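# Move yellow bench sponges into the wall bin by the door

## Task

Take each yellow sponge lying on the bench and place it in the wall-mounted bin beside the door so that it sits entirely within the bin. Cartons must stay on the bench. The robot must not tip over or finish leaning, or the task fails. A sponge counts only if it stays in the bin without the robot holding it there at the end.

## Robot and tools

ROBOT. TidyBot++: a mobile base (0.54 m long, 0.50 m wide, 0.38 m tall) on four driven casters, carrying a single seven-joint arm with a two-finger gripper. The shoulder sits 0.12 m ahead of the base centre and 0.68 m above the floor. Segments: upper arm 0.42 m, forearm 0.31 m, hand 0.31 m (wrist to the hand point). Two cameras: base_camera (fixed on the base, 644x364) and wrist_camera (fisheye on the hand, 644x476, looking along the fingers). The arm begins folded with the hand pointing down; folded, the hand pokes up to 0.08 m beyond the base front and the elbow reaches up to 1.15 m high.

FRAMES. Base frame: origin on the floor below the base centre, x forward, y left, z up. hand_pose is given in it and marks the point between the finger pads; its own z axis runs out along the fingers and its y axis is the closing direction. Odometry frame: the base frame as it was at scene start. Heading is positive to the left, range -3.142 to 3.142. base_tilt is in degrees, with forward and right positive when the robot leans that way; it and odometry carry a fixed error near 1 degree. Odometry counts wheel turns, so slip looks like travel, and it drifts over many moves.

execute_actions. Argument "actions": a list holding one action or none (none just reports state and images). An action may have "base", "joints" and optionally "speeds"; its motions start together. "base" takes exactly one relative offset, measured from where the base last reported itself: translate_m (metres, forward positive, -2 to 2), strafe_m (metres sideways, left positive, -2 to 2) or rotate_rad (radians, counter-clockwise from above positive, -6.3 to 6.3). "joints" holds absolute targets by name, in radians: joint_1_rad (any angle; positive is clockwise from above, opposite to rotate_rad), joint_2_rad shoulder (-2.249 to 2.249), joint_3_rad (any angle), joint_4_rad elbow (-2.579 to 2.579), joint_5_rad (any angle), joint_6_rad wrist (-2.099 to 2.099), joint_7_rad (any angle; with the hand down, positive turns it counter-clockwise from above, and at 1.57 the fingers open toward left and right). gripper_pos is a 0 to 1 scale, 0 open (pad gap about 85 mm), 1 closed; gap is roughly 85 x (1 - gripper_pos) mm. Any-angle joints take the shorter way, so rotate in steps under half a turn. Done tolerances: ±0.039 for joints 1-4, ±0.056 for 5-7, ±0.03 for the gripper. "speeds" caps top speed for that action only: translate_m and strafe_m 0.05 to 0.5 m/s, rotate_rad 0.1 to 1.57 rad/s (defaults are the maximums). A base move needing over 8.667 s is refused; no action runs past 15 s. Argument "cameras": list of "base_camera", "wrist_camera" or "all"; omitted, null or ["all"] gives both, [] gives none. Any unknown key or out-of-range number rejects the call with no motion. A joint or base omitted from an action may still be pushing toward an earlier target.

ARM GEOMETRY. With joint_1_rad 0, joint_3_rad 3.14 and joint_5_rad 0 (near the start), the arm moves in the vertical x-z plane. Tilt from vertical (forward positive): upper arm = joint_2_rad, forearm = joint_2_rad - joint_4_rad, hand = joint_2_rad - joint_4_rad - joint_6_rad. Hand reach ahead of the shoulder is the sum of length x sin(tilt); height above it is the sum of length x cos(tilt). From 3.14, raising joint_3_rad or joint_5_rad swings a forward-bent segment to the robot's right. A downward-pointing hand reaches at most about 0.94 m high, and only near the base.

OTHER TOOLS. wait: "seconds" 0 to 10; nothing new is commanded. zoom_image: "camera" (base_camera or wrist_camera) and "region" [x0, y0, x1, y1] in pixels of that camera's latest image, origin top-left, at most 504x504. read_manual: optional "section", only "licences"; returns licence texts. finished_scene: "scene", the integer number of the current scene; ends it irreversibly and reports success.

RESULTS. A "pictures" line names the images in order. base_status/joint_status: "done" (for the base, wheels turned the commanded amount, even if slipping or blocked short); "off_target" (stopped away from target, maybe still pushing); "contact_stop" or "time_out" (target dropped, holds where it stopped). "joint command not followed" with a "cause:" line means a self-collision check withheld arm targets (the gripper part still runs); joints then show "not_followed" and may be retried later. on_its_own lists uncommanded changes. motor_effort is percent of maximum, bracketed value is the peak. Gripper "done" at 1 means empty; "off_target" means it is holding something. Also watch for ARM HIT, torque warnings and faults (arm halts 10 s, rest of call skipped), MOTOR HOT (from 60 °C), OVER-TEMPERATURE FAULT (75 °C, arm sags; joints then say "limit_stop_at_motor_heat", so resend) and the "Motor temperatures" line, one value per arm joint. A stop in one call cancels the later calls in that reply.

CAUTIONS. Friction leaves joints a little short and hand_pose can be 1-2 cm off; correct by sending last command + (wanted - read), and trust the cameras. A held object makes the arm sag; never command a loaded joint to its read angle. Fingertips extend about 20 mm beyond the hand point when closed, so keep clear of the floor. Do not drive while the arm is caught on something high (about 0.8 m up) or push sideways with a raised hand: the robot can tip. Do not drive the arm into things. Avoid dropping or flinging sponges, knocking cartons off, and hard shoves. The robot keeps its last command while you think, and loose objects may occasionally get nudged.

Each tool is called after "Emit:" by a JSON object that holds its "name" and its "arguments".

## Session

Emit:
{"name": "execute_actions", "arguments": {"actions": [{"joints":{"joint_4_rad":-1.6,"joint_6_rad":-0.7,"joint_2_rad":-0.5,"joint_1_rad":-1.0}}]}}

Emit:
{"name": "execute_actions", "arguments": {"actions": [{"joints":{"joint_1_rad":2.0}}], "cameras": ["wrist_camera"]}}

Scene clock: 2.30 s.
Motor temperatures (°C, as the motors report them): [26 24 24 26 31 34 30]
base_odometry: x=+0.000 y=+0.000 heading=+0.000 (m, m, rad; odometry frame)
base_tilt: forward=+0.1 right=-0.5 (deg)
base_status: not commanded
joint_positions: joint_1_rad=-0.984 joint_2_rad=-0.481 joint_3_rad=+3.136 joint_4_rad=-1.612 joint_5_rad=-0.002 joint_6_rad=-0.724 joint_7_rad=+1.519 gripper_pos=+0.000
joint_status: all done
motor_effort: joint_1_rad=+0(0) joint_2_rad=-2(4) joint_3_rad=+0(1) joint_4_rad=+22(22) joint_5_rad=-1(0) joint_6_rad=+6(6) joint_7_rad=-1(0) (%)
hand_pose: x=+0.3302 y=+0.3259 z=+1.1013 quat_wxyz=(-0.298, +0.714, +0.362, +0.521) (m; base frame)
pictures: base_camera, wrist_camera
camera_calibration (this result's frames):
wrist_camera: T_world_to_cam=[[0.838957, -0.54418, -0.00430044, -0.0992244], [-0.150287, -0.224087, -0.962912, 1.2365], [0.523034, 0.808488, -0.269783, -0.00380997], [0, 0, 0, 1]] pos_world=[0.271068, 0.226169, 1.18919]
Images, in order (width x height): base_camera 644x364, wrist_camera 644x476.

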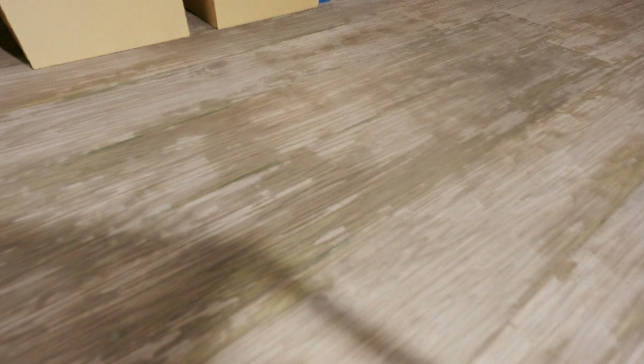

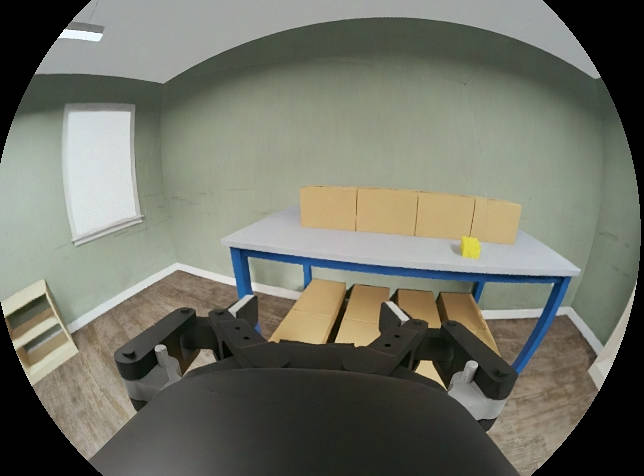

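Scene clock: 6.13 s.
Motor temperatures (°C, as the motors report them): [26 24 24 26 31 34 30]
base_odometry: x=+0.000 y=+0.000 heading=+0.000 (m, m, rad; odometry frame)
base_tilt: forward=+0.1 right=-0.6 (deg)
base_status: not commanded
joint_positions: joint_1_rad=+1.984 joint_2_rad=-0.481 joint_3_rad=+3.136 joint_4_rad=-1.612 joint_5_rad=-0.002 joint_6_rad=-0.724 joint_7_rad=+1.519 gripper_pos=+0.000
joint_status: all done
motor_effort: joint_1_rad=+0(1) joint_2_rad=-1(2) joint_3_rad=+0(1) joint_4_rad=+22(22) joint_5_rad=+0(0) joint_6_rad=+6(6) joint_7_rad=-1(0) (%)
hand_pose: x=-0.0326 y=-0.3575 z=+1.1013 quat_wxyz=(+0.493, +0.422, -0.679, +0.342) (m; base frame)
pictures: wrist_camera
camera_calibration (this result's frames):
wrist_camera: T_world_to_cam=[[-0.920449, 0.390838, -0.00430069, 0.110145], [0.109255, 0.246708, -0.962912, 1.20562], [-0.375281, -0.886781, -0.269783, 0.10309], [0, 0, 0, 1]] pos_world=[0.00835087, -0.249066, 1.18919]
Images, in order (width x height): wrist_camera 644x476.

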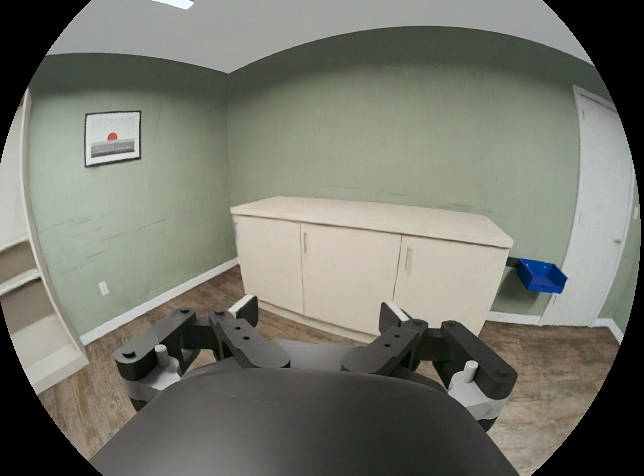

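Emit:
{"name": "execute_actions", "arguments": {"actions": [{"base":{"rotate_rad":0.737},"joints":{"joint_1_rad":0,"joint_2_rad":0.03,"joint_4_rad":-0.93,"joint_6_rad":-1.44,"joint_7_rad":1.57}}], "cameras": []}}

Emit:
{"name": "execute_actions", "arguments": {"actions": [{"base":{"strafe_m":-0.42}}], "cameras": ["wrist_camera"]}}

Emit:
{"name": "execute_actions", "arguments": {"actions": [{"base":{"translate_m":0.42}}]}}

Scene clock: 16.73 s.
Motor temperatures (°C, as the motors report them): [26 24 24 26 31 34 30]
base_odometry: x=+0.000 y=+0.000 heading=+0.737 (m, m, rad; odometry frame)
base_tilt: forward=+0.1 right=-0.5 (deg)
base_status: done
joint_positions: joint_1_rad=+0.015 joint_2_rad=+0.010 joint_3_rad=+3.136 joint_4_rad=-0.948 joint_5_rad=-0.002 joint_6_rad=-1.414 joint_7_rad=+1.549 gripper_pos=+0.000
joint_status: all done
motor_effort: joint_1_rad=+0(2) joint_2_rad=-14(15) joint_3_rad=+0(1) joint_4_rad=+19(22) joint_5_rad=-1(1) joint_6_rad=+4(6) joint_7_rad=+0(1) (%)
hand_pose: x=+0.5967 y=-0.0025 z=+1.0599 quat_wxyz=(-0.003, +0.927, -0.014, +0.375) (m; base frame)
pictures: none
No camera images: the call's "cameras" was empty. Leave "cameras" out to get every camera's image.

Scene clock: 18.93 s.
Motor temperatures (°C, as the motors report them): [26 24 24 26 31 34 30]
base_odometry: x=+0.283 y=-0.311 heading=+0.737 (m, m, rad; odometry frame)
base_tilt: forward=+0.1 right=-0.5 (deg)
base_status: done
joint_positions: joint_1_rad=+0.011 joint_2_rad=+0.010 joint_3_rad=+3.136 joint_4_rad=-0.948 joint_5_rad=-0.002 joint_6_rad=-1.414 joint_7_rad=+1.549 gripper_pos=+0.000
joint_status: not commanded
motor_effort: joint_1_rad=+0(3) joint_2_rad=-15(15) joint_3_rad=+0(2) joint_4_rad=+19(19) joint_5_rad=-1(2) joint_6_rad=+4(4) joint_7_rad=-1(0) (%)
hand_pose: x=+0.5967 y=-0.0010 z=+1.0600 quat_wxyz=(-0.004, +0.927, -0.012, +0.375) (m; base frame)
pictures: wrist_camera
camera_calibration (this result's frames):
wrist_camera: T_world_to_cam=[[0.0192202, -0.999744, 0.0119324, -0.0293605], [-0.710243, -0.0220524, -0.703611, 1.22297], [0.703694, 0.00504862, -0.710485, 0.468459], [0, 0, 0, 1]] pos_world=[0.539516, -0.00474879, 1.19368]
Images, in order (width x height): wrist_camera 644x476.

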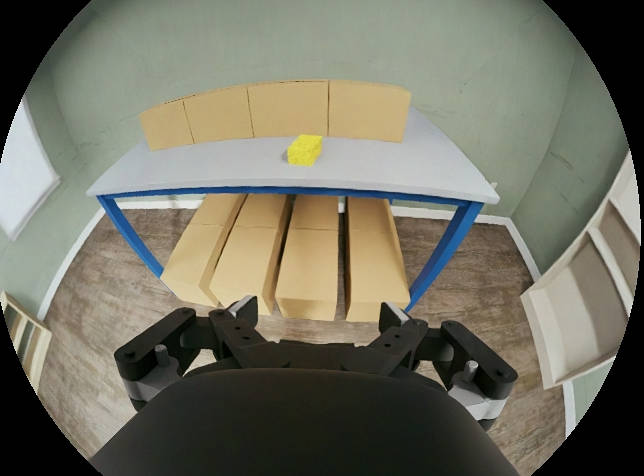

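Scene clock: 21.13 s.
Motor temperatures (°C, as the motors report them): [26 24 24 26 31 34 30]
base_odometry: x=+0.594 y=-0.029 heading=+0.737 (m, m, rad; odometry frame)
base_tilt: forward=+0.1 right=-0.6 (deg)
base_status: done
joint_positions: joint_1_rad=+0.011 joint_2_rad=+0.029 joint_3_rad=+3.136 joint_4_rad=-0.944 joint_5_rad=-0.002 joint_6_rad=-1.417 joint_7_rad=+1.549 gripper_pos=+0.000
joint_status: not commanded
motor_effort: joint_1_rad=+0(0) joint_2_rad=-16(18) joint_3_rad=+0(1) joint_4_rad=+19(20) joint_5_rad=+0(0) joint_6_rad=+4(5) joint_7_rad=+0(0) (%)
hand_pose: x=+0.6035 y=-0.0010 z=+1.0520 quat_wxyz=(-0.004, +0.930, -0.013, +0.367) (m; base frame)
pictures: base_camera, wrist_camera
camera_calibration (this result's frames):
wrist_camera: T_world_to_cam=[[0.0194353, -0.999746, 0.0113856, -0.0290276], [-0.722746, -0.0219172, -0.690766, 1.21622], [0.69084, 0.00519632, -0.722989, 0.478956], [0, 0, 0, 1]] pos_world=[0.5487, -0.00485292, 1.18673]
Images, in order (width x height): base_camera 644x364, wrist_camera 644x476.

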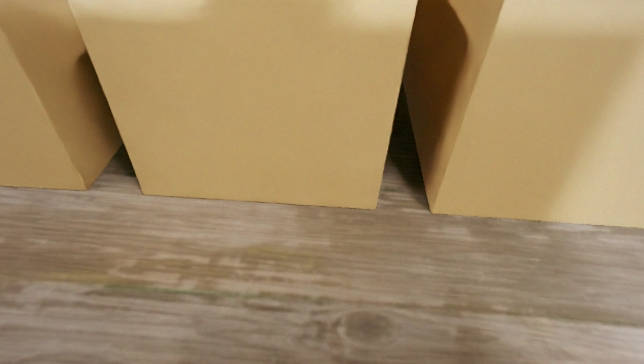

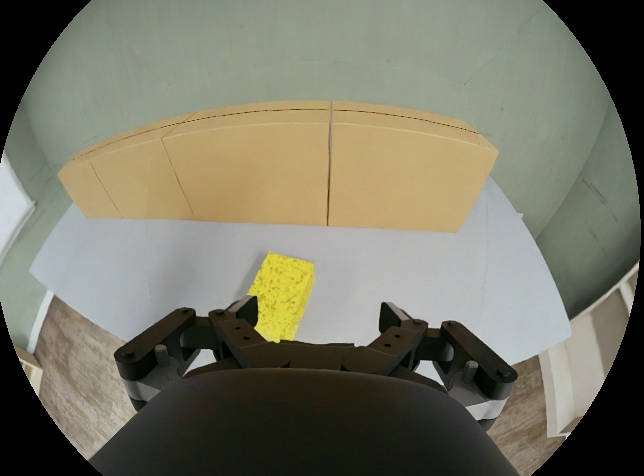

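Emit:
{"name": "execute_actions", "arguments": {"actions": [{"base":{"strafe_m":0.047},"joints":{"joint_2_rad":0.2,"joint_4_rad":-0.75,"joint_6_rad":-1.75,"joint_7_rad":1.22}}], "cameras": []}}

Emit:
{"name": "execute_actions", "arguments": {"actions": [{"base":{"translate_m":0.07}}], "cameras": ["wrist_camera"]}}

Scene clock: 28.97 s.
Motor temperatures (°C, as the motors report them): [26 24 24 26 31 34 30]
base_odometry: x=+0.562 y=+0.006 heading=+0.737 (m, m, rad; odometry frame)
base_tilt: forward=+0.1 right=-0.6 (deg)
base_status: done
joint_positions: joint_1_rad=+0.006 joint_2_rad=+0.193 joint_3_rad=+3.136 joint_4_rad=-0.767 joint_5_rad=-0.002 joint_6_rad=-1.728 joint_7_rad=+1.236 gripper_pos=+0.000
joint_status: all done
motor_effort: joint_1_rad=+0(2) joint_2_rad=-19(21) joint_3_rad=+0(1) joint_4_rad=+17(20) joint_5_rad=-1(1) joint_6_rad=+2(4) joint_7_rad=+0(0) (%)
hand_pose: x=+0.5938 y=+0.0012 z=+0.9953 quat_wxyz=(-0.039, +0.961, -0.162, +0.222) (m; base frame)
pictures: none
No camera images: the call's "cameras" was empty. Leave "cameras" out to get every camera's image.

Scene clock: 30.10 s.
Motor temperatures (°C, as the motors report them): [26 24 24 26 31 34 30]
base_odometry: x=+0.614 y=+0.054 heading=+0.737 (m, m, rad; odometry frame)
base_tilt: forward=+0.1 right=-0.5 (deg)
base_status: done
joint_positions: joint_1_rad=+0.006 joint_2_rad=+0.202 joint_3_rad=+3.136 joint_4_rad=-0.765 joint_5_rad=-0.002 joint_6_rad=-1.728 joint_7_rad=+1.236 gripper_pos=+0.000
joint_status: not commanded
motor_effort: joint_1_rad=+0(0) joint_2_rad=-20(23) joint_3_rad=+0(0) joint_4_rad=+17(19) joint_5_rad=+0(1) joint_6_rad=+2(2) joint_7_rad=+0(0) (%)
hand_pose: x=+0.5968 y=+0.0012 z=+0.9916 quat_wxyz=(-0.038, +0.962, -0.163, +0.218) (m; base frame)
pictures: wrist_camera
camera_calibration (this result's frames):
wrist_camera: T_world_to_cam=[[-0.251687, -0.958921, -0.13086, 0.276786], [-0.860475, 0.283608, -0.423261, 0.986289], [0.442987, 0.00607309, -0.896508, 0.759894], [0, 0, 0, 1]] pos_world=[0.581717, -0.0189193, 1.13493]
Images, in order (width x height): wrist_camera 644x476.

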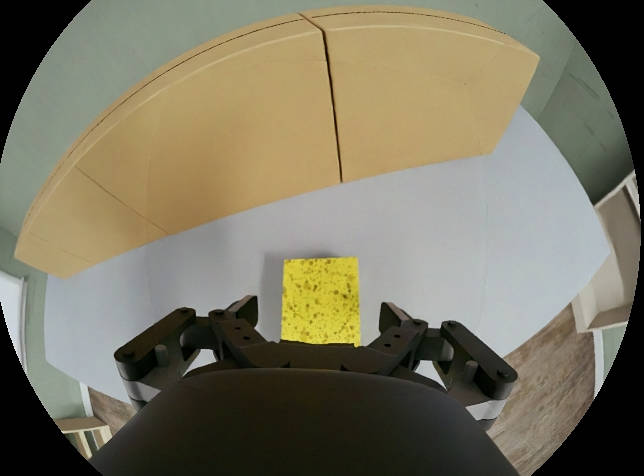

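Emit:
{"name": "execute_actions", "arguments": {"actions": [{"joints":{"joint_2_rad":0.17,"joint_4_rad":-0.97,"joint_6_rad":-1.59}}], "cameras": ["wrist_camera"]}}

Emit:
{"name": "execute_actions", "arguments": {"actions": [{"joints":{"gripper_pos":1}}], "cameras": []}}

Emit:
{"name": "execute_actions", "arguments": {"actions": [{"joints":{"joint_2_rad":-0.1}}], "cameras": ["wrist_camera"]}}

Scene clock: 36.97 s.
Motor temperatures (°C, as the motors report them): [26 24 24 26 31 34 30]
base_odometry: x=+0.614 y=+0.054 heading=+0.737 (m, m, rad; odometry frame)
base_tilt: forward=+0.1 right=-0.5 (deg)
base_status: not commanded
joint_positions: joint_1_rad=+0.006 joint_2_rad=+0.189 joint_3_rad=+3.136 joint_4_rad=-0.956 joint_5_rad=-0.002 joint_6_rad=-1.615 joint_7_rad=+1.236 gripper_pos=+0.000
joint_status: all done
motor_effort: joint_1_rad=+0(0) joint_2_rad=-20(22) joint_3_rad=+0(0) joint_4_rad=+18(19) joint_5_rad=+0(2) joint_6_rad=+2(2) joint_7_rad=-1(0) (%)
hand_pose: x=+0.6005 y=+0.0012 z=+0.9360 quat_wxyz=(-0.033, +0.968, -0.164, +0.187) (m; base frame)
pictures: wrist_camera
camera_calibration (this result's frames):
wrist_camera: T_world_to_cam=[[-0.259701, -0.958883, -0.114447, 0.259967], [-0.885946, 0.283735, -0.366871, 0.928417], [0.384259, 0.00611691, -0.923205, 0.768704], [0, 0, 0, 1]] pos_world=[0.594659, -0.0188485, 1.08003]
Images, in order (width x height): wrist_camera 644x476.

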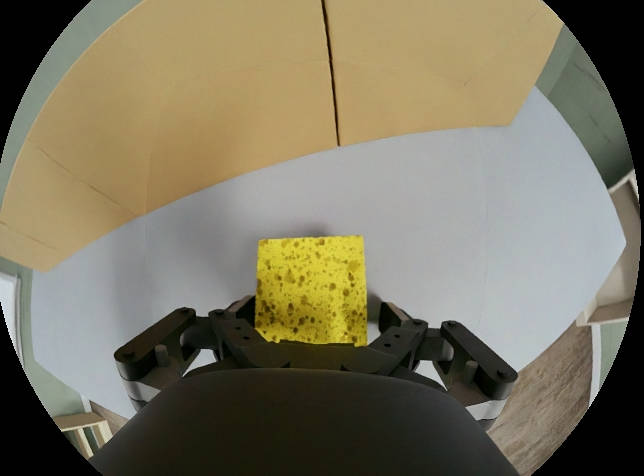

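Scene clock: 38.07 s.
Motor temperatures (°C, as the motors report them): [26 24 24 26 31 34 30]
base_odometry: x=+0.614 y=+0.053 heading=+0.737 (m, m, rad; odometry frame)
base_tilt: forward=+0.1 right=-0.6 (deg)
base_status: not commanded
joint_positions: joint_1_rad=+0.006 joint_2_rad=+0.177 joint_3_rad=+3.136 joint_4_rad=-0.959 joint_5_rad=-0.001 joint_6_rad=-1.610 joint_7_rad=+1.236 gripper_pos=+0.366
joint_status: gripper_pos off_target (ended at +0.366, target +1.000)
motor_effort: joint_1_rad=+0(2) joint_2_rad=-19(20) joint_3_rad=+0(2) joint_4_rad=+17(19) joint_5_rad=+0(3) joint_6_rad=+0(2) joint_7_rad=+0(1) (%)
hand_pose: x=+0.5980 y=+0.0012 z=+0.9416 quat_wxyz=(-0.034, +0.967, -0.164, +0.194) (m; base frame)
pictures: none
No camera images: the call's "cameras" was empty. Leave "cameras" out to get every camera's image.

Scene clock: 39.57 s.
Motor temperatures (°C, as the motors report them): [26 24 24 26 31 34 30]
base_odometry: x=+0.614 y=+0.053 heading=+0.737 (m, m, rad; odometry frame)
base_tilt: forward=+0.1 right=-0.5 (deg)
base_status: not commanded
joint_positions: joint_1_rad=+0.006 joint_2_rad=-0.104 joint_3_rad=+3.136 joint_4_rad=-0.963 joint_5_rad=-0.001 joint_6_rad=-1.610 joint_7_rad=+1.236 gripper_pos=+0.366
joint_status: all done
motor_effort: joint_1_rad=+0(0) joint_2_rad=-10(23) joint_3_rad=+0(0) joint_4_rad=+17(20) joint_5_rad=-1(0) joint_6_rad=+4(4) joint_7_rad=+0(1) (%)
hand_pose: x=+0.5072 y=+0.0017 z=+1.0622 quat_wxyz=(-0.055, +0.931, -0.157, +0.325) (m; base frame)
pictures: wrist_camera
camera_calibration (this result's frames):
wrist_camera: T_world_to_cam=[[-0.216436, -0.95914, -0.182225, 0.300673], [-0.743416, 0.2829, -0.606053, 1.07373], [0.632841, 0.00429755, -0.77427, 0.636754], [0, 0, 0, 1]] pos_world=[0.460339, -0.0181066, 1.19855]
Images, in order (width x height): wrist_camera 644x476.

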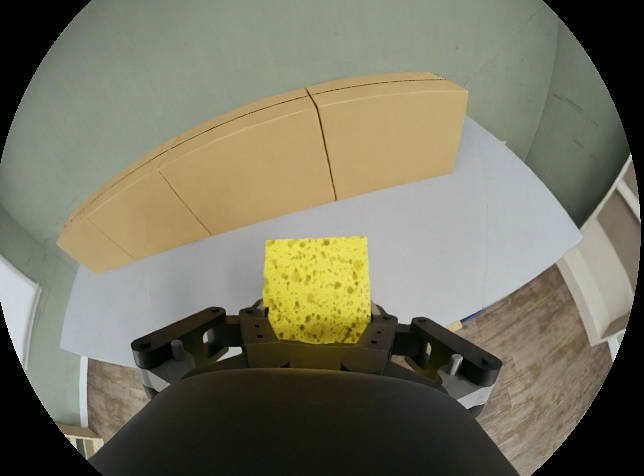

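Emit:
{"name": "execute_actions", "arguments": {"actions": [{"base":{"translate_m":0.11},"joints":{"joint_2_rad":0.4,"joint_4_rad":-0.1,"joint_6_rad":-1.45,"joint_7_rad":-1.6}}], "cameras": ["wrist_camera"]}}

Scene clock: 45.53 s.
Motor temperatures (°C, as the motors report them): [26 24 24 26 31 34 30]
base_odometry: x=+0.695 y=+0.128 heading=+0.737 (m, m, rad; odometry frame)
base_tilt: forward=+0.1 right=-0.6 (deg)
base_status: done
joint_positions: joint_1_rad=+0.006 joint_2_rad=+0.383 joint_3_rad=+3.136 joint_4_rad=-0.118 joint_5_rad=-0.001 joint_6_rad=-1.476 joint_7_rad=-1.587 gripper_pos=+0.366
joint_status: all done
motor_effort: joint_1_rad=+0(0) joint_2_rad=-23(24) joint_3_rad=+0(1) joint_4_rad=+14(19) joint_5_rad=+0(0) joint_6_rad=+6(6) joint_7_rad=+0(0) (%)
hand_pose: x=+0.7129 y=+0.0001 z=+1.2252 quat_wxyz=(-0.550, -0.008, -0.835, -0.006) (m; base frame)
pictures: wrist_camera
camera_calibration (this result's frames):
wrist_camera: T_world_to_cam=[[-0.00603861, 0.999555, -0.0292284, 0.0357571], [0.404189, 0.0291746, 0.91421, -1.35488], [0.914655, -0.00629325, -0.404185, -0.0215499], [0, 0, 0, 1]] pos_world=[0.567557, 0.00365147, 1.23098]
Images, in order (width x height): wrist_camera 644x476.

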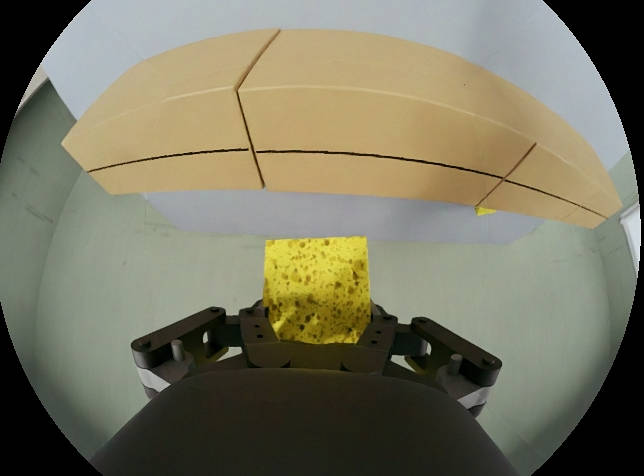

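Emit:
{"name": "execute_actions", "arguments": {"actions": [{"base":{"rotate_rad":0.075},"joints":{"joint_2_rad":-0.1}}], "cameras": []}}

Emit:
{"name": "execute_actions", "arguments": {"actions": [{"base":{"translate_m":-1.0},"joints":{"joint_7_rad":1.4}}], "cameras": []}}

Emit:
{"name": "execute_actions", "arguments": {"actions": [{"base":{"rotate_rad":3.14},"joints":{"joint_4_rad":-1.5,"joint_6_rad":-1.0,"joint_7_rad":1.57}}], "cameras": ["wrist_camera"]}}

Emit:
{"name": "execute_actions", "arguments": {"actions": [{"base":{"strafe_m":-1.45}}]}}

Scene clock: 53.97 s.
Motor temperatures (°C, as the motors report them): [26 24 24 26 31 35 30]
base_odometry: x=+0.695 y=+0.128 heading=+0.812 (m, m, rad; odometry frame)
base_tilt: forward=+0.1 right=-0.5 (deg)
base_status: done
joint_positions: joint_1_rad=-0.004 joint_2_rad=-0.107 joint_3_rad=+3.136 joint_4_rad=-0.101 joint_5_rad=-0.001 joint_6_rad=-1.474 joint_7_rad=-1.587 gripper_pos=+0.366
joint_status: all done
motor_effort: joint_1_rad=+0(4) joint_2_rad=+0(26) joint_3_rad=+0(1) joint_4_rad=+6(16) joint_5_rad=-1(2) joint_6_rad=+7(7) joint_7_rad=+0(0) (%)
hand_pose: x=+0.3818 y=+0.0046 z=+1.4465 quat_wxyz=(-0.742, -0.002, -0.670, -0.010) (m; base frame)
pictures: none
No camera images: the call's "cameras" was empty. Leave "cameras" out to get every camera's image.

Scene clock: 57.37 s.
Motor temperatures (°C, as the motors report them): [26 24 24 26 31 35 30]
base_odometry: x=+0.008 y=-0.599 heading=+0.813 (m, m, rad; odometry frame)
base_tilt: forward=+0.1 right=-0.5 (deg)
base_status: done
joint_positions: joint_1_rad=-0.004 joint_2_rad=-0.104 joint_3_rad=+3.136 joint_4_rad=-0.101 joint_5_rad=-0.001 joint_6_rad=-1.474 joint_7_rad=+1.400 gripper_pos=+0.366
joint_status: all done
motor_effort: joint_1_rad=+0(0) joint_2_rad=+0(4) joint_3_rad=+1(0) joint_4_rad=+6(8) joint_5_rad=+1(1) joint_6_rad=+7(7) joint_7_rad=+0(1) (%)
hand_pose: x=+0.3841 y=+0.0046 z=+1.4457 quat_wxyz=(-0.067, +0.669, -0.054, +0.738) (m; base frame)
pictures: none
No camera images: the call's "cameras" was empty. Leave "cameras" out to get every camera's image.

Scene clock: 60.73 s.
Motor temperatures (°C, as the motors report them): [26 24 24 26 31 35 30]
base_odometry: x=+0.008 y=-0.599 heading=-2.331 (m, m, rad; odometry frame)
base_tilt: forward=+0.1 right=-0.5 (deg)
base_status: done
joint_positions: joint_1_rad=-0.004 joint_2_rad=-0.091 joint_3_rad=+3.136 joint_4_rad=-1.487 joint_5_rad=-0.001 joint_6_rad=-1.025 joint_7_rad=+1.550 gripper_pos=+0.366
joint_status: all done
motor_effort: joint_1_rad=+0(2) joint_2_rad=-14(18) joint_3_rad=+0(2) joint_4_rad=+22(22) joint_5_rad=+0(1) joint_6_rad=+4(7) joint_7_rad=+0(1) (%)
hand_pose: x=+0.5956 y=+0.0063 z=+0.9216 quat_wxyz=(-0.006, +0.936, -0.006, +0.353) (m; base frame)
pictures: wrist_camera
camera_calibration (this result's frames):
wrist_camera: T_world_to_cam=[[0.0344383, -0.999341, 0.0114408, -0.0290905], [-0.743633, -0.0332711, -0.66776, 1.11188], [0.667701, 0.0144888, -0.744289, 0.423488], [0, 0, 0, 1]] pos_world=[0.545069, 0.00178633, 1.058]
Images, in order (width x height): wrist_camera 644x476.

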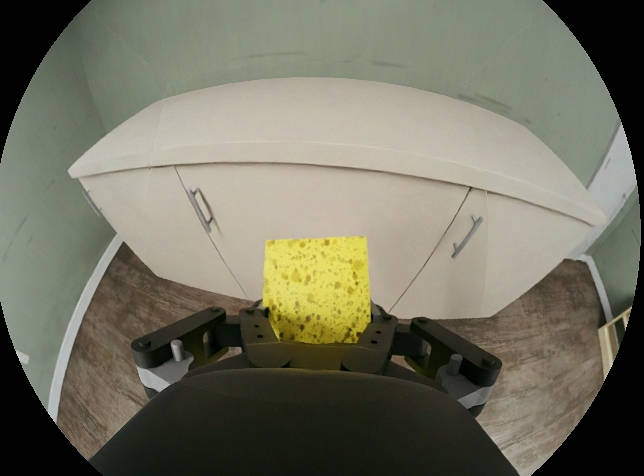

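Scene clock: 65.00 s.
Motor temperatures (°C, as the motors report them): [26 24 24 26 31 35 30]
base_odometry: x=-1.044 y=+0.399 heading=-2.330 (m, m, rad; odometry frame)
base_tilt: forward=+0.1 right=-0.5 (deg)
base_status: done
joint_positions: joint_1_rad=-0.004 joint_2_rad=-0.091 joint_3_rad=+3.136 joint_4_rad=-1.487 joint_5_rad=-0.001 joint_6_rad=-1.025 joint_7_rad=+1.550 gripper_pos=+0.366
joint_status: not commanded
motor_effort: joint_1_rad=+0(2) joint_2_rad=-14(14) joint_3_rad=+0(3) joint_4_rad=+22(22) joint_5_rad=+0(0) joint_6_rad=+4(4) joint_7_rad=+0(0) (%)
hand_pose: x=+0.5956 y=+0.0062 z=+0.9216 quat_wxyz=(-0.006, +0.936, -0.006, +0.353) (m; base frame)
pictures: base_camera, wrist_camera
camera_calibration (this result's frames):
wrist_camera: T_world_to_cam=[[0.0344024, -0.999343, 0.0114416, -0.0290867], [-0.743634, -0.0332449, -0.66776, 1.11188], [0.667701, 0.0144642, -0.744289, 0.423488], [0, 0, 0, 1]] pos_world=[0.545069, 0.00177129, 1.058]
Images, in order (width x height): base_camera 644x364, wrist_camera 644x476.

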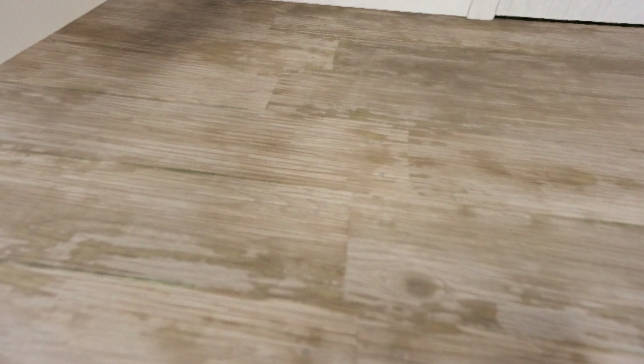

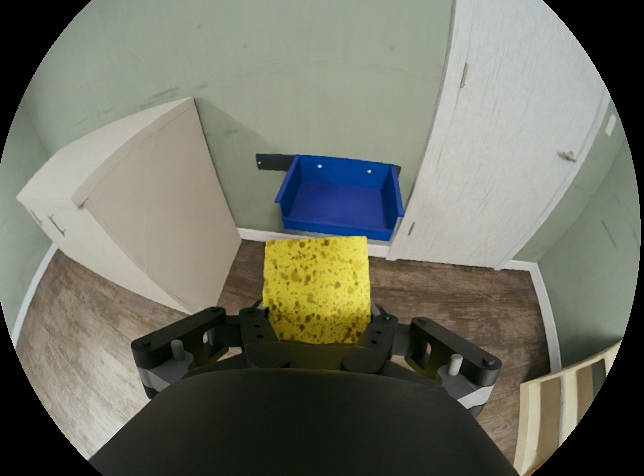

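Emit:
{"name": "execute_actions", "arguments": {"actions": [{"base":{"rotate_rad":0.1}}], "cameras": []}}

Emit:
{"name": "execute_actions", "arguments": {"actions": [{"base":{"strafe_m":-0.14}}], "cameras": []}}

Emit:
{"name": "execute_actions", "arguments": {"actions": [{"base":{"translate_m":0.52}}]}}

Emit:
{"name": "execute_actions", "arguments": {"actions": [{"joints":{"joint_2_rad":0.2,"joint_4_rad":-1.78,"joint_6_rad":-0.85}}], "cameras": ["wrist_camera"]}}

Scene clock: 73.93 s.
Motor temperatures (°C, as the motors report them): [26 24 24 26 31 35 30]
base_odometry: x=-1.044 y=+0.399 heading=-2.230 (m, m, rad; odometry frame)
base_tilt: forward=+0.1 right=-0.6 (deg)
base_status: done
joint_positions: joint_1_rad=-0.004 joint_2_rad=-0.091 joint_3_rad=+3.134 joint_4_rad=-1.487 joint_5_rad=-0.001 joint_6_rad=-1.025 joint_7_rad=+1.550 gripper_pos=+0.366
joint_status: not commanded
motor_effort: joint_1_rad=+0(2) joint_2_rad=-14(14) joint_3_rad=+1(2) joint_4_rad=+22(22) joint_5_rad=+0(1) joint_6_rad=+4(4) joint_7_rad=+0(1) (%)
hand_pose: x=+0.5955 y=+0.0074 z=+0.9216 quat_wxyz=(-0.006, +0.936, -0.005, +0.352) (m; base frame)
pictures: none
No camera images: the call's "cameras" was empty. Leave "cameras" out to get every camera's image.

Scene clock: 75.37 s.
Motor temperatures (°C, as the motors report them): [26 24 24 26 31 35 30]
base_odometry: x=-1.155 y=+0.485 heading=-2.229 (m, m, rad; odometry frame)
base_tilt: forward=+0.1 right=-0.5 (deg)
base_status: done
joint_positions: joint_1_rad=-0.003 joint_2_rad=-0.091 joint_3_rad=+3.135 joint_4_rad=-1.487 joint_5_rad=-0.001 joint_6_rad=-1.025 joint_7_rad=+1.550 gripper_pos=+0.366
joint_status: not commanded
motor_effort: joint_1_rad=+0(3) joint_2_rad=-14(14) joint_3_rad=+0(3) joint_4_rad=+21(21) joint_5_rad=+0(1) joint_6_rad=+4(4) joint_7_rad=-1(0) (%)
hand_pose: x=+0.5955 y=+0.0063 z=+0.9216 quat_wxyz=(-0.006, +0.936, -0.006, +0.353) (m; base frame)
pictures: none
No camera images: the call's "cameras" was empty. Leave "cameras" out to get every camera's image.

Scene clock: 77.77 s.
Motor temperatures (°C, as the motors report them): [26 24 24 26 31 35 30]
base_odometry: x=-1.473 y=+0.073 heading=-2.229 (m, m, rad; odometry frame)
base_tilt: forward=+0.1 right=-0.6 (deg)
base_status: done
joint_positions: joint_1_rad=-0.003 joint_2_rad=-0.091 joint_3_rad=+3.135 joint_4_rad=-1.488 joint_5_rad=-0.001 joint_6_rad=-1.021 joint_7_rad=+1.550 gripper_pos=+0.366
joint_status: not commanded
motor_effort: joint_1_rad=+0(1) joint_2_rad=-14(17) joint_3_rad=+0(1) joint_4_rad=+21(22) joint_5_rad=+0(1) joint_6_rad=+4(4) joint_7_rad=+0(0) (%)
hand_pose: x=+0.5962 y=+0.0063 z=+0.9217 quat_wxyz=(-0.006, +0.935, -0.006, +0.354) (m; base frame)
pictures: base_camera, wrist_camera
camera_calibration (this result's frames):
wrist_camera: T_world_to_cam=[[0.0343884, -0.999341, 0.0115991, -0.0292103], [-0.742032, -0.0333052, -0.669537, 1.11312], [0.669482, 0.0144174, -0.742688, 0.420546], [0, 0, 0, 1]] pos_world=[0.545427, 0.00181843, 1.05795]
Images, in order (width x height): base_camera 644x364, wrist_camera 644x476.

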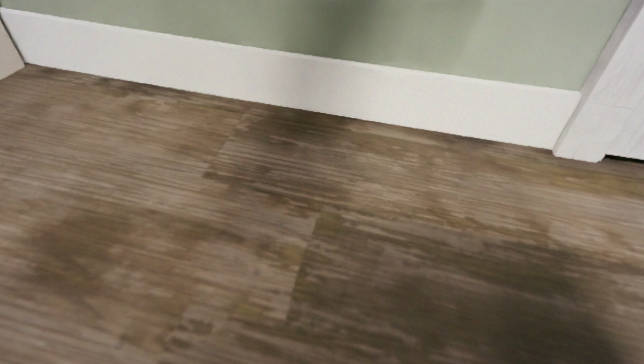

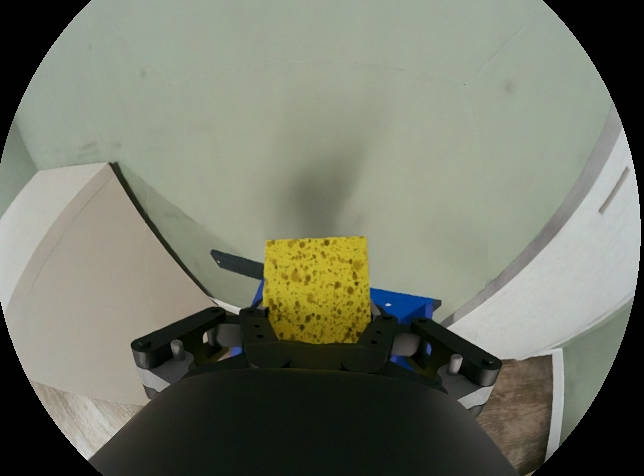

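Scene clock: 79.17 s.
Motor temperatures (°C, as the motors report them): [26 24 24 26 31 35 30]
base_odometry: x=-1.473 y=+0.073 heading=-2.229 (m, m, rad; odometry frame)
base_tilt: forward=+0.1 right=-0.6 (deg)
base_status: not commanded
joint_positions: joint_1_rad=-0.003 joint_2_rad=+0.202 joint_3_rad=+3.135 joint_4_rad=-1.775 joint_5_rad=-0.001 joint_6_rad=-0.876 joint_7_rad=+1.550 gripper_pos=+0.366
joint_status: all done
motor_effort: joint_1_rad=+0(0) joint_2_rad=-20(24) joint_3_rad=+0(0) joint_4_rad=+18(21) joint_5_rad=+0(0) joint_6_rad=+1(4) joint_7_rad=-1(1) (%)
hand_pose: x=+0.5806 y=+0.0059 z=+0.6714 quat_wxyz=(-0.003, +0.990, -0.006, +0.144) (m; base frame)
pictures: wrist_camera
camera_calibration (this result's frames):
wrist_camera: T_world_to_cam=[[0.0363869, -0.999336, -0.00179012, -0.0182946], [-0.954996, -0.0342446, -0.294636, 0.805902], [0.294379, 0.0124304, -0.955608, 0.605848], [0, 0, 0, 1]] pos_world=[0.591949, 0.00178434, 0.816368]
Images, in order (width x height): wrist_camera 644x476.

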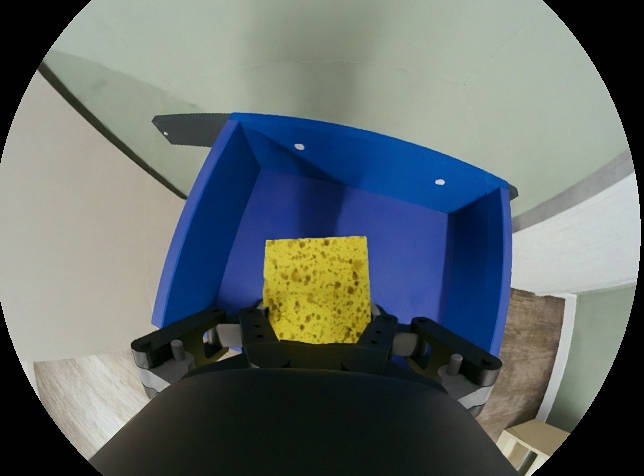

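Emit:
{"name": "execute_actions", "arguments": {"actions": [{"joints":{"joint_2_rad":0.3,"joint_4_rad":-1.87,"joint_6_rad":-0.71}}], "cameras": ["wrist_camera"]}}

Emit:
{"name": "execute_actions", "arguments": {"actions": [{"joints":{"gripper_pos":0.1}}], "cameras": ["wrist_camera"]}}

Emit:
{"name": "execute_actions", "arguments": {"actions": [{"joints":{"joint_2_rad":-0.2,"joint_4_rad":-1.1,"joint_6_rad":-1.3,"gripper_pos":0}}], "cameras": []}}

Emit:
{"name": "execute_actions", "arguments": {"actions": [{"base":{"translate_m":-0.5}}], "cameras": []}}

Emit:
{"name": "execute_actions", "arguments": {"actions": [{"base":{"rotate_rad":1.32}}]}}

Scene clock: 91.57 s.
Motor temperatures (°C, as the motors report them): [26 24 24 26 31 35 30]
base_odometry: x=-1.473 y=+0.073 heading=-2.229 (m, m, rad; odometry frame)
base_tilt: forward=+0.1 right=-0.5 (deg)
base_status: not commanded
joint_positions: joint_1_rad=-0.003 joint_2_rad=+0.296 joint_3_rad=+3.135 joint_4_rad=-1.861 joint_5_rad=-0.001 joint_6_rad=-0.734 joint_7_rad=+1.550 gripper_pos=+0.366
joint_status: all done
motor_effort: joint_1_rad=+0(0) joint_2_rad=-21(24) joint_3_rad=+0(0) joint_4_rad=+17(18) joint_5_rad=+0(0) joint_6_rad=+0(1) joint_7_rad=+0(1) (%)
hand_pose: x=+0.5805 y=+0.0059 z=+0.6088 quat_wxyz=(-0.003, +0.992, -0.007, +0.125) (m; base frame)
pictures: wrist_camera
camera_calibration (this result's frames):
wrist_camera: T_world_to_cam=[[0.0360191, -0.999346, -0.00328828, -0.0172681], [-0.965494, -0.0339493, -0.258203, 0.771203], [0.257923, 0.0124751, -0.966085, 0.573639], [0, 0, 0, 1]] pos_world=[0.597259, 0.00176883, 0.753255]
Images, in order (width x height): wrist_camera 644x476.

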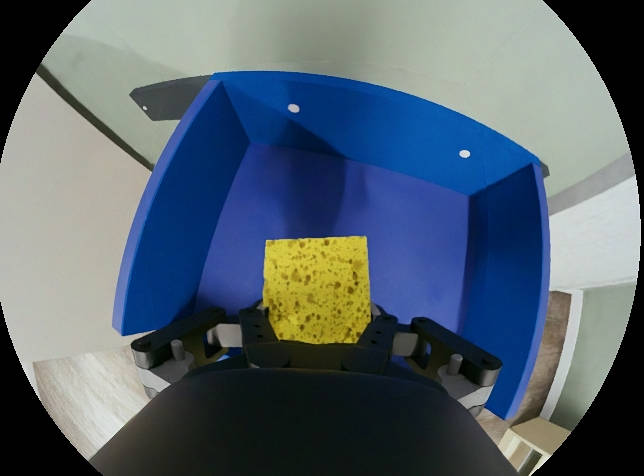

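Scene clock: 92.60 s.
Motor temperatures (°C, as the motors report them): [26 24 24 26 31 35 30]
base_odometry: x=-1.473 y=+0.073 heading=-2.229 (m, m, rad; odometry frame)
base_tilt: forward=+0.1 right=-0.5 (deg)
base_status: not commanded
joint_positions: joint_1_rad=-0.003 joint_2_rad=+0.296 joint_3_rad=+3.135 joint_4_rad=-1.861 joint_5_rad=-0.001 joint_6_rad=-0.734 joint_7_rad=+1.550 gripper_pos=+0.100
joint_status: all done
motor_effort: joint_1_rad=+0(0) joint_2_rad=-22(22) joint_3_rad=+0(0) joint_4_rad=+16(16) joint_5_rad=+0(0) joint_6_rad=+0(1) joint_7_rad=+0(0) (%)
hand_pose: x=+0.5805 y=+0.0059 z=+0.6088 quat_wxyz=(-0.003, +0.992, -0.007, +0.125) (m; base frame)
pictures: wrist_camera
camera_calibration (this result's frames):
wrist_camera: T_world_to_cam=[[0.0360194, -0.999346, -0.00328832, -0.0172682], [-0.965494, -0.0339497, -0.258203, 0.771203], [0.257923, 0.0124752, -0.966085, 0.573639], [0, 0, 0, 1]] pos_world=[0.597259, 0.00176896, 0.753255]
Images, in order (width x height): wrist_camera 644x476.

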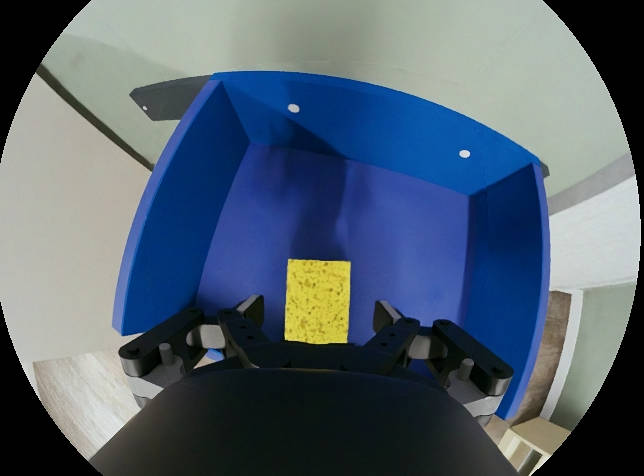

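Scene clock: 94.63 s.
Motor temperatures (°C, as the motors report them): [26 24 24 26 31 35 30]
base_odometry: x=-1.473 y=+0.073 heading=-2.229 (m, m, rad; odometry frame)
base_tilt: forward=+0.1 right=-0.5 (deg)
base_status: not commanded
joint_positions: joint_1_rad=-0.003 joint_2_rad=-0.193 joint_3_rad=+3.135 joint_4_rad=-1.111 joint_5_rad=-0.001 joint_6_rad=-1.275 joint_7_rad=+1.550 gripper_pos=+0.000
joint_status: all done
motor_effort: joint_1_rad=+0(0) joint_2_rad=-8(24) joint_3_rad=+0(0) joint_4_rad=+19(20) joint_5_rad=-1(0) joint_6_rad=+5(5) joint_7_rad=+0(0) (%)
hand_pose: x=+0.5411 y=+0.0061 z=+1.1042 quat_wxyz=(-0.007, +0.890, -0.005, +0.457) (m; base frame)
pictures: none
No camera images: the call's "cameras" was empty. Leave "cameras" out to get every camera's image.

Scene clock: 97.13 s.
Motor temperatures (°C, as the motors report them): [26 24 24 26 31 35 30]
base_odometry: x=-1.167 y=+0.469 heading=-2.229 (m, m, rad; odometry frame)
base_tilt: forward=+0.1 right=-0.6 (deg)
base_status: done
joint_positions: joint_1_rad=-0.003 joint_2_rad=-0.203 joint_3_rad=+3.136 joint_4_rad=-1.110 joint_5_rad=-0.001 joint_6_rad=-1.277 joint_7_rad=+1.550 gripper_pos=+0.000
joint_status: not commanded
motor_effort: joint_1_rad=+0(0) joint_2_rad=-7(12) joint_3_rad=+1(2) joint_4_rad=+19(20) joint_5_rad=+0(1) joint_6_rad=+5(5) joint_7_rad=+0(0) (%)
hand_pose: x=+0.5360 y=+0.0060 z=+1.1083 quat_wxyz=(-0.007, +0.888, -0.005, +0.460) (m; base frame)
pictures: none
No camera images: the call's "cameras" was empty. Leave "cameras" out to get every camera's image.

Scene clock: 99.30 s.
Motor temperatures (°C, as the motors report them): [26 24 24 26 31 35 30]
base_odometry: x=-1.167 y=+0.469 heading=-0.909 (m, m, rad; odometry frame)
base_tilt: forward=+0.1 right=-0.6 (deg)
base_status: done
joint_positions: joint_1_rad=-0.003 joint_2_rad=-0.203 joint_3_rad=+3.135 joint_4_rad=-1.110 joint_5_rad=-0.001 joint_6_rad=-1.277 joint_7_rad=+1.550 gripper_pos=+0.000
joint_status: not commanded
motor_effort: joint_1_rad=+0(1) joint_2_rad=-8(10) joint_3_rad=+0(2) joint_4_rad=+19(19) joint_5_rad=-1(1) joint_6_rad=+5(5) joint_7_rad=+0(0) (%)
hand_pose: x=+0.5360 y=+0.0061 z=+1.1083 quat_wxyz=(-0.007, +0.888, -0.005, +0.460) (m; base frame)
pictures: base_camera, wrist_camera
camera_calibration (this result's frames):
wrist_camera: T_world_to_cam=[[0.0311996, -0.99935, 0.0180746, -0.0349863], [-0.566347, -0.0325758, -0.823523, 1.26988], [0.823576, 0.015457, -0.566995, 0.322146], [0, 0, 0, 1]] pos_world=[0.454974, 0.00142447, 1.22906]
Images, in order (width x height): base_camera 644x364, wrist_camera 644x476.

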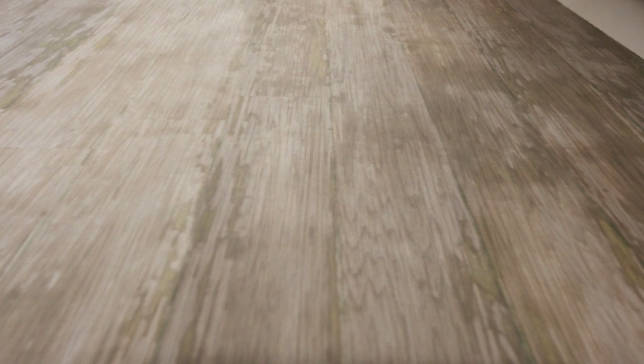

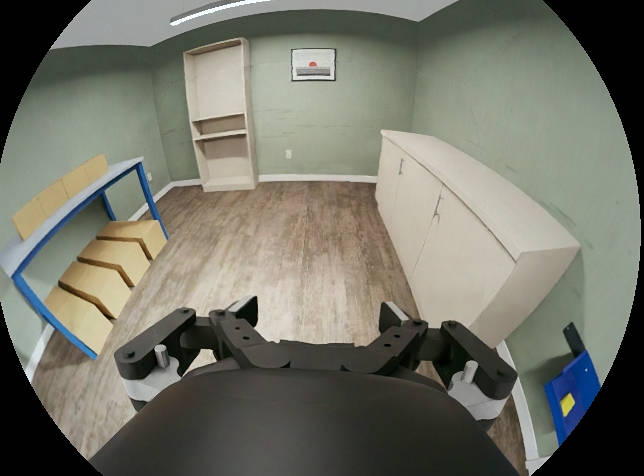

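Emit:
{"name": "execute_actions", "arguments": {"actions": [{"base":{"strafe_m":2.0}}]}}

Scene clock: 109.50 s.
Motor temperatures (°C, as the motors report them): [26 24 24 26 31 35 30]
base_odometry: x=+0.410 y=+1.699 heading=-0.908 (m, m, rad; odometry frame)
base_tilt: forward=+0.1 right=-0.6 (deg)
base_status: done
joint_positions: joint_1_rad=-0.003 joint_2_rad=-0.203 joint_3_rad=+3.135 joint_4_rad=-1.110 joint_5_rad=-0.001 joint_6_rad=-1.277 joint_7_rad=+1.550 gripper_pos=+0.000
joint_status: not commanded
motor_effort: joint_1_rad=+0(2) joint_2_rad=-8(8) joint_3_rad=+0(2) joint_4_rad=+19(19) joint_5_rad=+0(1) joint_6_rad=+5(5) joint_7_rad=-1(1) (%)
hand_pose: x=+0.5360 y=+0.0061 z=+1.1083 quat_wxyz=(-0.007, +0.888, -0.005, +0.460) (m; base frame)
pictures: base_camera, wrist_camera
camera_calibration (this result's frames):
wrist_camera: T_world_to_cam=[[0.0311952, -0.99935, 0.018074, -0.0349855], [-0.566347, -0.0325729, -0.823523, 1.26988], [0.823576, 0.0154538, -0.566995, 0.322146], [0, 0, 0, 1]] pos_world=[0.454974, 0.0014226, 1.22906]
Images, in order (width x height): base_camera 644x364, wrist_camera 644x476.

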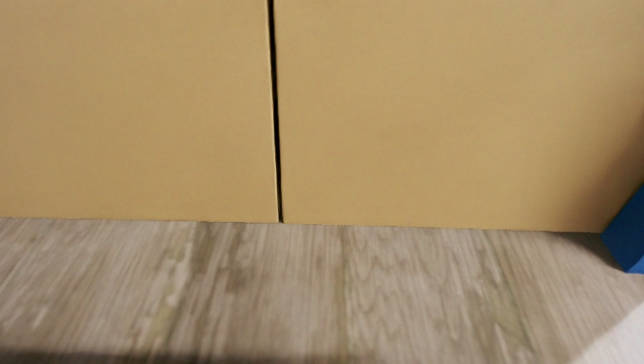

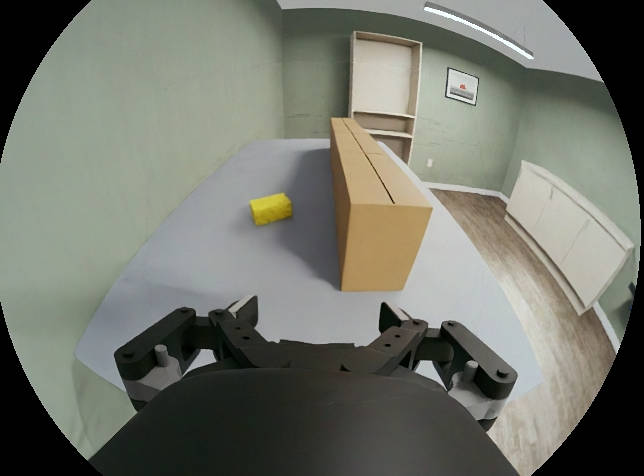

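Emit:
{"name": "execute_actions", "arguments": {"actions": [{"base":{"strafe_m":0.11},"joints":{"joint_1_rad":0.04,"joint_2_rad":0.40,"joint_4_rad":-1.13,"joint_6_rad":-0.45,"gripper_pos":1}}], "cameras": ["wrist_camera"]}}

Emit:
{"name": "execute_actions", "arguments": {"actions": [{"base":{"translate_m":0.14},"speeds":{"translate_m":0.1}}], "cameras": ["wrist_camera"]}}

Emit:
{"name": "execute_actions", "arguments": {"actions": [{"base":{"translate_m":-0.14}}], "cameras": ["wrist_camera"]}}

Scene clock: 120.17 s.
Motor temperatures (°C, as the motors report them): [26 24 24 26 31 35 30]
base_odometry: x=+0.496 y=+1.767 heading=-0.908 (m, m, rad; odometry frame)
base_tilt: forward=+0.1 right=-0.6 (deg)
base_status: done
joint_positions: joint_1_rad=+0.023 joint_2_rad=+0.400 joint_3_rad=+3.135 joint_4_rad=-1.122 joint_5_rad=-0.001 joint_6_rad=-0.474 joint_7_rad=+1.550 gripper_pos=+0.999
joint_status: all done
motor_effort: joint_1_rad=+0(2) joint_2_rad=-31(34) joint_3_rad=+0(3) joint_4_rad=+23(26) joint_5_rad=-1(1) joint_6_rad=+6(6) joint_7_rad=-1(0) (%)
hand_pose: x=+0.8803 y=-0.0117 z=+0.9559 quat_wxyz=(-0.003, +0.840, -0.017, +0.542) (m; base frame)
pictures: wrist_camera
camera_calibration (this result's frames):
wrist_camera: T_world_to_cam=[[0.00125927, -0.999845, 0.0175481, -0.0338459], [-0.40315, -0.0165664, -0.914984, 1.28271], [0.915133, -0.00592229, -0.403108, -0.285064], [0, 0, 0, 1]] pos_world=[0.778038, -0.014279, 1.05934]
Images, in order (width x height): wrist_camera 644x476.

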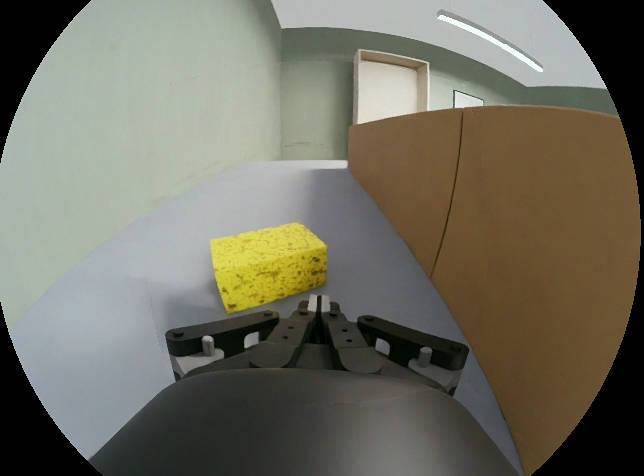

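Scene clock: 122.13 s.
Motor temperatures (°C, as the motors report them): [26 24 24 26 31 35 30]
base_odometry: x=+0.583 y=+1.657 heading=-0.908 (m, m, rad; odometry frame)
base_tilt: forward=+0.2 right=-0.5 (deg)
base_status: done
joint_positions: joint_1_rad=+0.023 joint_2_rad=+0.400 joint_3_rad=+3.135 joint_4_rad=-1.123 joint_5_rad=-0.001 joint_6_rad=-0.473 joint_7_rad=+1.550 gripper_pos=+0.999
joint_status: not commanded
motor_effort: joint_1_rad=+1(1) joint_2_rad=-31(34) joint_3_rad=+0(1) joint_4_rad=+24(25) joint_5_rad=+0(0) joint_6_rad=+6(7) joint_7_rad=+0(0) (%)
hand_pose: x=+0.8804 y=-0.0121 z=+0.9562 quat_wxyz=(-0.003, +0.840, -0.017, +0.542) (m; base frame)
pictures: wrist_camera
camera_calibration (this result's frames):
wrist_camera: T_world_to_cam=[[0.00074785, -0.999845, 0.0175662, -0.0337939], [-0.402258, -0.0163831, -0.91538, 1.2826], [0.915526, -0.00638158, -0.402208, -0.286219], [0, 0, 0, 1]] pos_world=[0.778004, -0.0146022, 1.05954]
Images, in order (width x height): wrist_camera 644x476.

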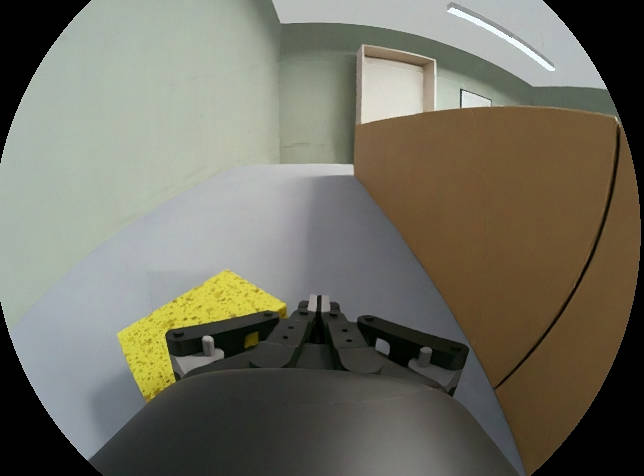

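Scene clock: 123.57 s.
Motor temperatures (°C, as the motors report them): [26 24 24 26 31 35 30]
base_odometry: x=+0.497 y=+1.767 heading=-0.907 (m, m, rad; odometry frame)
base_tilt: forward=+0.1 right=-0.5 (deg)
base_status: done
joint_positions: joint_1_rad=+0.026 joint_2_rad=+0.398 joint_3_rad=+3.135 joint_4_rad=-1.123 joint_5_rad=-0.001 joint_6_rad=-0.472 joint_7_rad=+1.550 gripper_pos=+0.999
joint_status: not commanded
motor_effort: joint_1_rad=+0(2) joint_2_rad=-30(34) joint_3_rad=+0(1) joint_4_rad=+23(24) joint_5_rad=+0(1) joint_6_rad=+6(6) joint_7_rad=-1(0) (%)
hand_pose: x=+0.8799 y=-0.0142 z=+0.9581 quat_wxyz=(-0.002, +0.839, -0.018, +0.543) (m; base frame)
pictures: wrist_camera
camera_calibration (this result's frames):
wrist_camera: T_world_to_cam=[[-0.00215003, -0.999842, 0.0176332, -0.0334918], [-0.399516, -0.015306, -0.916598, 1.28286], [0.916724, -0.00901547, -0.39942, -0.288769], [0, 0, 0, 1]] pos_world=[0.777173, -0.0164544, 1.06112]
Images, in order (width x height): wrist_camera 644x476.

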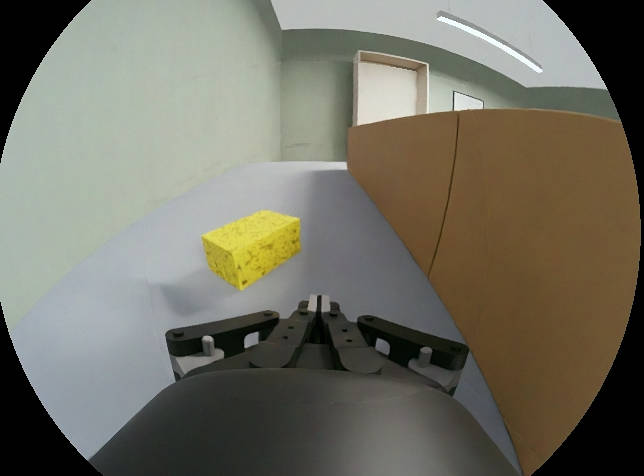

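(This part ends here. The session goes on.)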